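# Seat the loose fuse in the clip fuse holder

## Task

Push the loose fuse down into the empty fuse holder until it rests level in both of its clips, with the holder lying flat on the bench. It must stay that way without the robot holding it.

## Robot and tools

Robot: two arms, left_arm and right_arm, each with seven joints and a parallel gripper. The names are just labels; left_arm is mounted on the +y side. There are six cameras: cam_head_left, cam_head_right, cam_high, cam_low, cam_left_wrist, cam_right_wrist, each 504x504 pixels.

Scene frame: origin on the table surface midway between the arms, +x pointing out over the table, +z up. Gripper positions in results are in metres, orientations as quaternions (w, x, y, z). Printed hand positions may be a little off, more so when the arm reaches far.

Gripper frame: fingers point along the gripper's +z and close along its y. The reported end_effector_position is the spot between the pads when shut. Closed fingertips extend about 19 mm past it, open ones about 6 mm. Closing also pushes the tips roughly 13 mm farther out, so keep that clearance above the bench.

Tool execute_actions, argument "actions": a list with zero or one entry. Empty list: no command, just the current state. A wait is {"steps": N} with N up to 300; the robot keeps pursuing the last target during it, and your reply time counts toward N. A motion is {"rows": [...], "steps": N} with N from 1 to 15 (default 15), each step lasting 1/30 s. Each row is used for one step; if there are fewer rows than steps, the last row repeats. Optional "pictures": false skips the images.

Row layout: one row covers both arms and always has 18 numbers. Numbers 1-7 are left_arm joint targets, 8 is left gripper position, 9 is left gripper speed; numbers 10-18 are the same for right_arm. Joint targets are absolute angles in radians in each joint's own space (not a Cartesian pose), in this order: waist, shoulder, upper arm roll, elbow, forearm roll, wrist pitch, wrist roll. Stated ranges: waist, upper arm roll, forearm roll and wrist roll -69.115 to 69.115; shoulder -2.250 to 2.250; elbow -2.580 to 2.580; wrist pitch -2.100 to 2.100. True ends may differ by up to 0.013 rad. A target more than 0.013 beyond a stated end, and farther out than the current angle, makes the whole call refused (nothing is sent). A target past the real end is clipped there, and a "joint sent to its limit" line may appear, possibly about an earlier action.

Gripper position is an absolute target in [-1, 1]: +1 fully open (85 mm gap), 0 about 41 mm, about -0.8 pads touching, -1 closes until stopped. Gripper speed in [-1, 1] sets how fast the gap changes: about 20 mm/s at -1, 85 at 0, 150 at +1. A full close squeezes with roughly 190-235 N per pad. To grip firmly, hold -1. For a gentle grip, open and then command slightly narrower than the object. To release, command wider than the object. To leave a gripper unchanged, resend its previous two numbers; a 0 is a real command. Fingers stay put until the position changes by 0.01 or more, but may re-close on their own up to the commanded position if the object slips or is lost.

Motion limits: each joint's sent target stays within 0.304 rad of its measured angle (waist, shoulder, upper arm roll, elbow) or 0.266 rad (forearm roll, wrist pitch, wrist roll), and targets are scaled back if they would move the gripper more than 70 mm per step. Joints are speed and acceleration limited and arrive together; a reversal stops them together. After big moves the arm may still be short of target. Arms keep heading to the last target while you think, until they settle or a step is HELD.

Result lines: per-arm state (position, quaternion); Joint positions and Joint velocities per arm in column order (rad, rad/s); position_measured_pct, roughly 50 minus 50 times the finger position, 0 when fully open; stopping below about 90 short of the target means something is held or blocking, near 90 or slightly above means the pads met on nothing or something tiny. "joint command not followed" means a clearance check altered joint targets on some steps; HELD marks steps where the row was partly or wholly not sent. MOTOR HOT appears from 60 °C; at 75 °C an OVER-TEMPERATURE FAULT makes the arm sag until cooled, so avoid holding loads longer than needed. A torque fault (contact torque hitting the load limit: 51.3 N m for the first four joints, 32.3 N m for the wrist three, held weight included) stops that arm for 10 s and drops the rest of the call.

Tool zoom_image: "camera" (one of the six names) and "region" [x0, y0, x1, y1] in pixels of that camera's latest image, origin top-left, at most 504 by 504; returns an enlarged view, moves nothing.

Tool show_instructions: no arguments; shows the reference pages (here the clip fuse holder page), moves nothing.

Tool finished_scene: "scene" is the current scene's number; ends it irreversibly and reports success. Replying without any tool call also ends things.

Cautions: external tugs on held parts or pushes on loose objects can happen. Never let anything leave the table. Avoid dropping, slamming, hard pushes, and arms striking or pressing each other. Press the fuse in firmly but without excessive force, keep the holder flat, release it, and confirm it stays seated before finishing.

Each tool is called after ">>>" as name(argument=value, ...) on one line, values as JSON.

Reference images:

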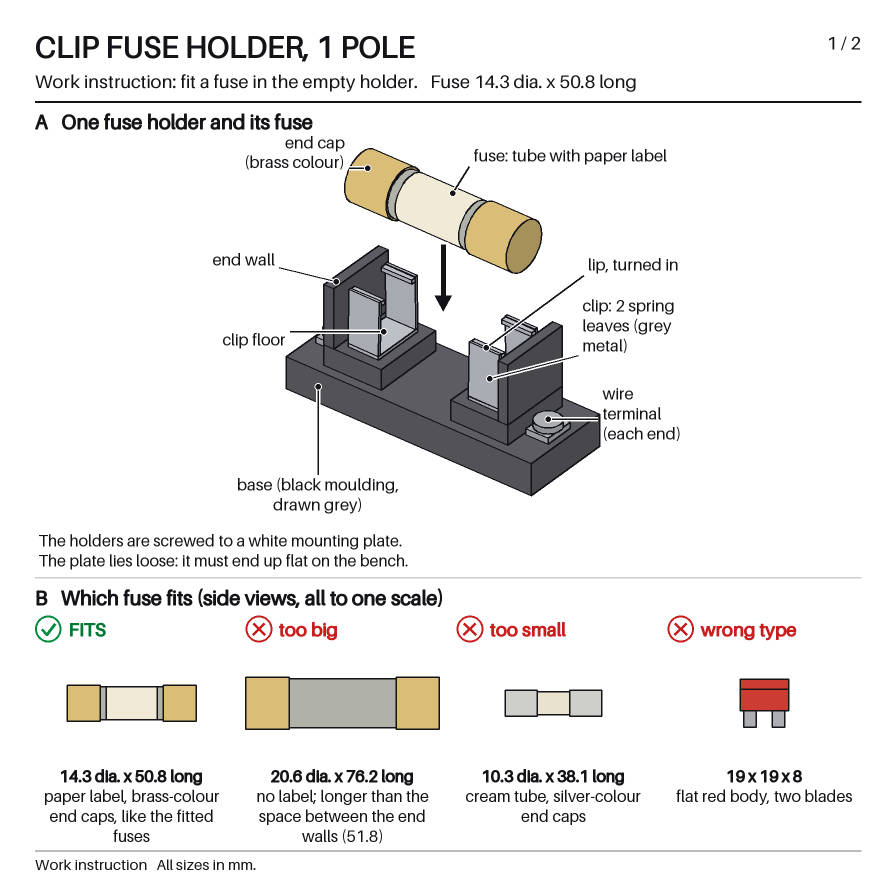

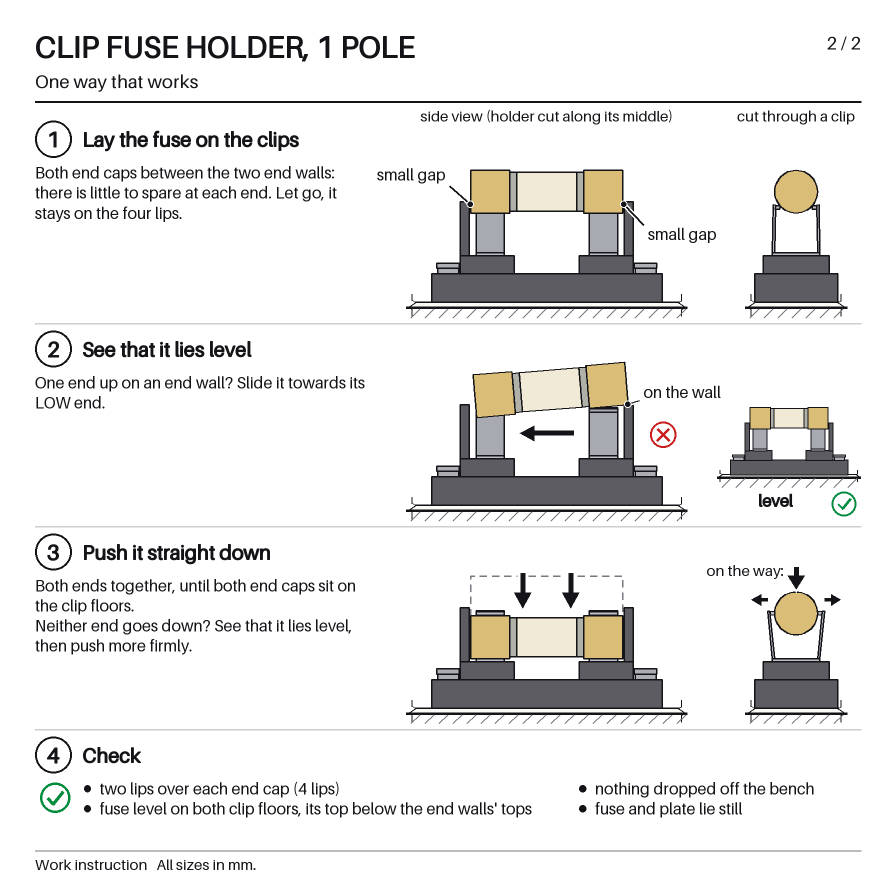

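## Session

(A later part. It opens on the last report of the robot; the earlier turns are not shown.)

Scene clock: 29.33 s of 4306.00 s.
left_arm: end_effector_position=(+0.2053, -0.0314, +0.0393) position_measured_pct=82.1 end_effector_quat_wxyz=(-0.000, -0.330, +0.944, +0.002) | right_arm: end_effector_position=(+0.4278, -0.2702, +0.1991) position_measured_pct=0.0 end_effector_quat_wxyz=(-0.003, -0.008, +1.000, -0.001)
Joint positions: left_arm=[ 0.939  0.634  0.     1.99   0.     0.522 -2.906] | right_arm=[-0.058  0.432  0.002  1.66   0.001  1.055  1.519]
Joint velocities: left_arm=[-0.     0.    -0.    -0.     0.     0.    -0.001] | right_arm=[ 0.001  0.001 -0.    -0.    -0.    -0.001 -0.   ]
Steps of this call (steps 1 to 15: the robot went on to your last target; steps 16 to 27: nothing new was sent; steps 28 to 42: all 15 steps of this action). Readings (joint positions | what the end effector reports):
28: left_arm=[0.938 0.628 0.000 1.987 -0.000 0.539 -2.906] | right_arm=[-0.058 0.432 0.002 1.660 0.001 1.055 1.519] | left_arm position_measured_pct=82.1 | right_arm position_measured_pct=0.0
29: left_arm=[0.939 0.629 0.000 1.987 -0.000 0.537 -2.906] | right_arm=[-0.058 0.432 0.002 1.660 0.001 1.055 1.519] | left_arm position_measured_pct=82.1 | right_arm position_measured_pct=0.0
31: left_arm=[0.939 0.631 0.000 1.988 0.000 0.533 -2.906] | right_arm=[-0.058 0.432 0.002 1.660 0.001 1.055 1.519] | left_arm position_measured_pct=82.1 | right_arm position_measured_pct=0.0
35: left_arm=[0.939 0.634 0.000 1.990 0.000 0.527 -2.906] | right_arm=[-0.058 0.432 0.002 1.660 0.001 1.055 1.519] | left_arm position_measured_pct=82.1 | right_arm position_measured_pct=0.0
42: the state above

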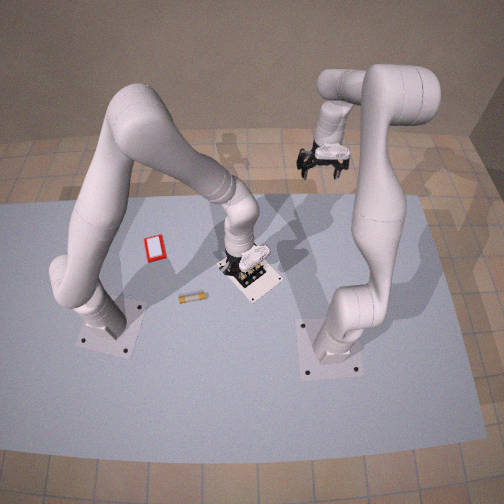

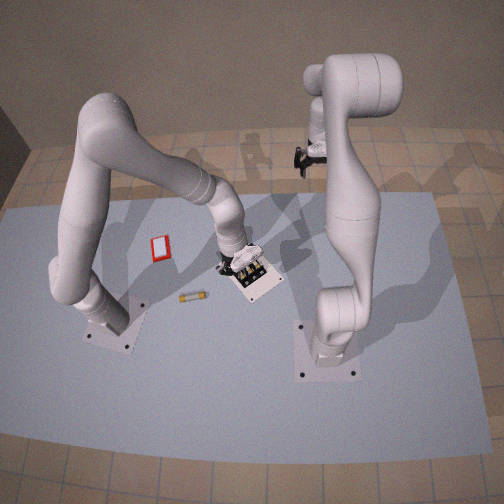

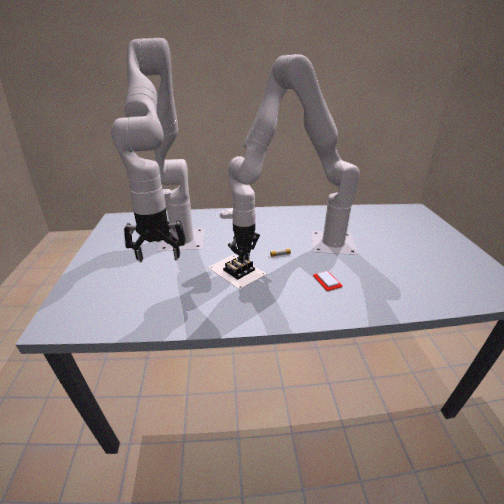

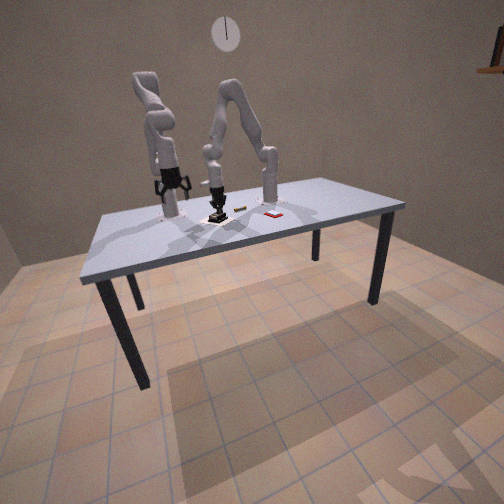

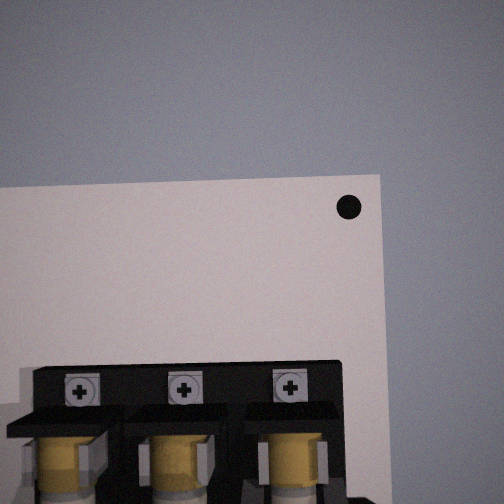

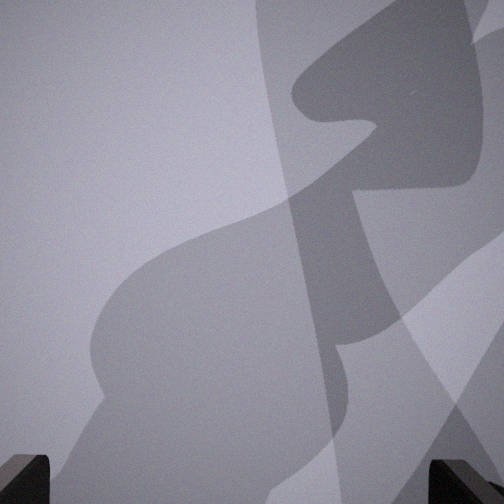

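>>> execute_actions(actions=[{"rows": [[0.9385,0.634,0,1.99,0,0.522,-2.906,-0.43,-0.5,-0.058,0.432,0.002,1.66,0.001,1.055,1.519,1,0]], "steps": 12}], pictures=false)

>>> execute_actions(actions=[{"rows": [[0.9385,0.584,0,1.974,0,0.588,-2.906,-0.43,-0.5,-0.058,0.432,0.002,1.66,0.001,1.055,1.519,1,0],[0.9385,0.584,0,1.974,0,0.588,-2.906,-0.43,-0.5,-0.058,0.432,0.002,1.66,0.001,1.055,1.519,1,0],[0.9385,0.584,0,1.974,0,0.588,-2.906,-0.43,-0.5,-0.058,0.432,0.002,1.66,0.001,1.055,1.519,1,0],[0.9385,0.584,0,1.974,0,0.588,-2.906,-0.43,-0.5,-0.058,0.432,0.002,1.66,0.001,1.055,1.519,1,0],[0.9385,0.584,0,1.974,0,0.588,-2.906,-0.43,-0.5,-0.058,0.432,0.002,1.66,0.001,1.055,1.519,1,0],[0.85,0.50,0,1.98,0,0.66,-2.99,-0.43,-0.5,-0.058,0.432,0.002,1.66,0.001,1.055,1.519,1,0]], "steps": 15}], pictures=false)

>>> execute_actions(actions=[{"steps": 8}])

>>> zoom_image(camera="cam_high", region=[200, 225, 280, 295])

Scene clock: 30.83 s of 4306.00 s.
left_arm: end_effector_position=(+0.2056, -0.0315, +0.0393) position_measured_pct=71.4 end_effector_quat_wxyz=(-0.000, -0.330, +0.944, +0.002) | right_arm: end_effector_position=(+0.4278, -0.2702, +0.1991) position_measured_pct=0.0 end_effector_quat_wxyz=(-0.003, -0.008, +1.000, -0.001)
Joint positions: left_arm=[ 0.939  0.634 -0.     1.99   0.     0.522 -2.906] | right_arm=[-0.058  0.432  0.002  1.66   0.001  1.055  1.519]
Joint velocities: left_arm=[-0.001 -0.    -0.    -0.    -0.    -0.001 -0.   ] | right_arm=[ 0.001 -0.    -0.     0.001 -0.     0.    -0.   ]
Steps of this call (steps 1 to 15: the robot went on to your last target; steps 16 to 33: nothing new was sent; steps 34 to 45: all 12 steps of this action). Readings (joint positions | what the end effector reports):
34: left_arm=[0.939 0.633 0.000 1.990 0.000 0.522 -2.906] | right_arm=[-0.058 0.432 0.002 1.660 0.001 1.055 1.519] | left_arm position_measured_pct=82.1 | right_arm position_measured_pct=0.0
35: left_arm=[0.939 0.632 0.000 1.991 0.000 0.522 -2.906] | right_arm=[-0.058 0.432 0.002 1.660 0.001 1.055 1.519] | left_arm position_measured_pct=82.1 | right_arm position_measured_pct=0.0
37: left_arm=[0.939 0.633 0.000 1.991 0.000 0.522 -2.906] | right_arm=[-0.058 0.432 0.002 1.660 0.001 1.055 1.519] | left_arm position_measured_pct=79.0 | right_arm position_measured_pct=0.0
41: left_arm=[0.939 0.634 -0.000 1.990 -0.000 0.522 -2.906] | right_arm=[-0.058 0.432 0.002 1.660 0.001 1.055 1.519] | left_arm position_measured_pct=73.0 | right_arm position_measured_pct=0.0
45: the state above

Scene clock: 31.33 s of 4306.00 s.
left_arm: end_effector_position=(+0.2328, -0.0101, +0.0934) position_measured_pct=71.4 end_effector_quat_wxyz=(+0.000, -0.330, +0.944, +0.001) | right_arm: end_effector_position=(+0.4278, -0.2702, +0.1991) position_measured_pct=0.0 end_effector_quat_wxyz=(-0.003, -0.008, +1.000, -0.001)
Joint positions: left_arm=[ 0.854  0.504 -0.001  1.98  -0.     0.66  -2.99 ] | right_arm=[-0.058  0.432  0.002  1.66   0.001  1.055  1.519]
Joint velocities: left_arm=[-0.03  -0.023  0.028  0.007  0.006  0.006 -0.006] | right_arm=[ 0.001 -0.    -0.     0.001  0.     0.    -0.001]
Steps of this call (steps 1 to 15: all 15 steps of this action). Readings (joint positions | what the end effector reports):
1: left_arm=[0.939 0.633 -0.000 1.990 0.000 0.523 -2.906] | right_arm=[-0.058 0.432 0.002 1.660 0.001 1.055 1.519] | left_arm position_measured_pct=71.4 | right_arm position_measured_pct=0.0
2: left_arm=[0.938 0.626 -0.000 1.988 -0.000 0.530 -2.906] | right_arm=[-0.058 0.432 0.002 1.660 0.001 1.055 1.519] | left_arm position_measured_pct=71.4 | right_arm position_measured_pct=0.0
4: left_arm=[0.938 0.600 -0.000 1.981 -0.000 0.562 -2.906] | right_arm=[-0.058 0.432 0.002 1.660 0.001 1.055 1.519] | left_arm position_measured_pct=71.4 | right_arm position_measured_pct=0.0
8: left_arm=[0.919 0.559 0.002 1.976 0.001 0.611 -2.920] | right_arm=[-0.058 0.432 0.002 1.660 0.001 1.055 1.519] | left_arm position_measured_pct=71.4 | right_arm position_measured_pct=0.0
15: the state above

Scene clock: 31.60 s of 4306.00 s.
left_arm: end_effector_position=(+0.2341, -0.0100, +0.0946) position_measured_pct=71.4 end_effector_quat_wxyz=(+0.000, -0.332, +0.943, -0.001) | right_arm: end_effector_position=(+0.4278, -0.2702, +0.1991) position_measured_pct=0.0 end_effector_quat_wxyz=(-0.003, -0.008, +1.000, -0.001)
Joint positions: left_arm=[ 0.85  0.5  -0.    1.98 -0.    0.66 -2.99] | right_arm=[-0.058  0.432  0.002  1.66   0.001  1.055  1.519]
Joint velocities: left_arm=[-0.002 -0.003 -0.001  0.    -0.001 -0.     0.001] | right_arm=[ 0.     0.001 -0.    -0.002  0.    -0.001 -0.   ]
Steps of this call (steps 1 to 8: the robot went on to your last target). Readings (joint positions | what the end effector reports):
1: left_arm=[0.853 0.503 -0.000 1.980 -0.000 0.660 -2.990] | right_arm=[-0.058 0.432 0.002 1.660 0.001 1.055 1.519] | left_arm position_measured_pct=71.4 | right_arm position_measured_pct=0.0
2: left_arm=[0.853 0.502 -0.000 1.980 0.000 0.660 -2.990] | right_arm=[-0.058 0.432 0.002 1.660 0.001 1.055 1.519] | left_arm position_measured_pct=71.4 | right_arm position_measured_pct=0.0
4: left_arm=[0.851 0.501 -0.000 1.980 -0.000 0.660 -2.990] | right_arm=[-0.058 0.432 0.002 1.660 0.001 1.055 1.519] | left_arm position_measured_pct=71.4 | right_arm position_measured_pct=0.0
8: the state above

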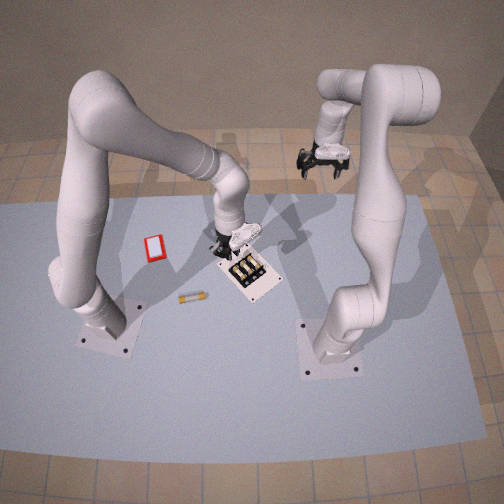

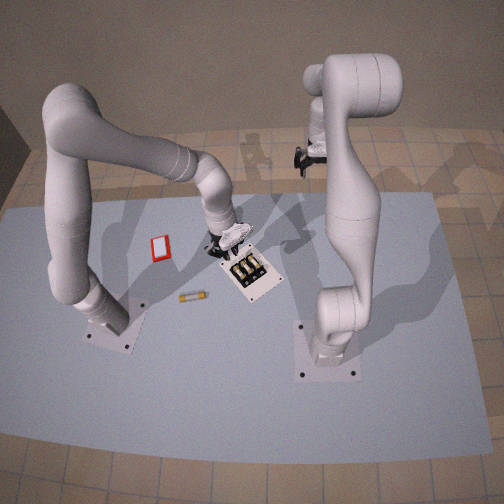

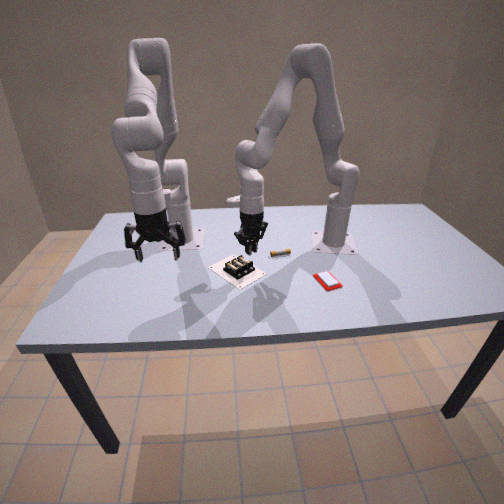

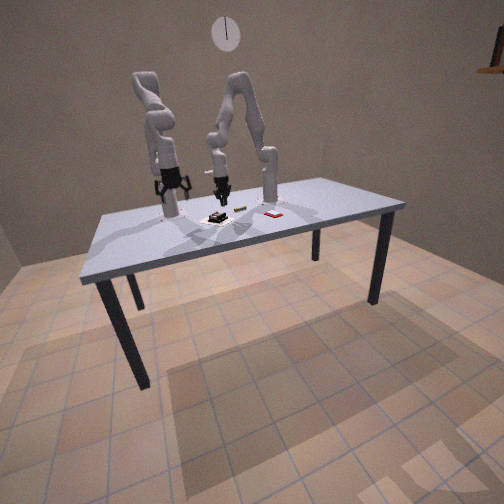

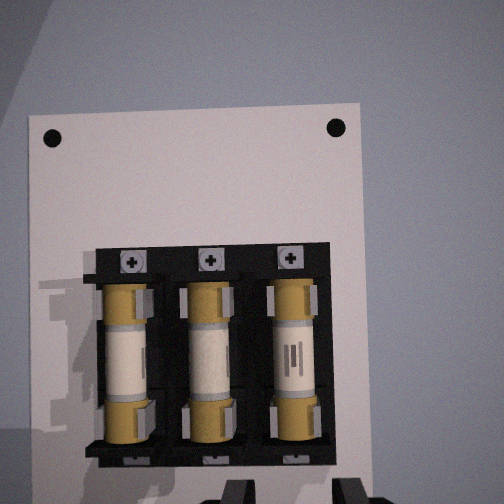

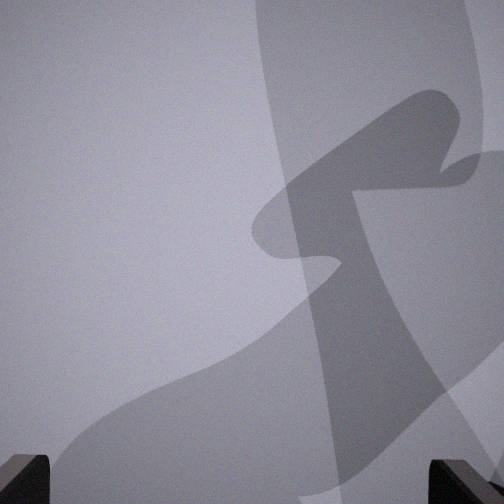

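Region (200, 225, 280, 295) of cam_high's 504x504 image, scaled by 6.300, with more detail than that image has; it fills the top 441 rows of this view, and the rest is white.

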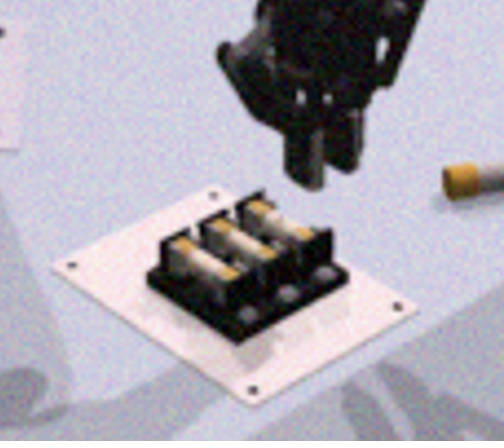

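Seated with all four lips over the caps.

>>> finished_scene(scene=1)

The scene is finished: the task was done.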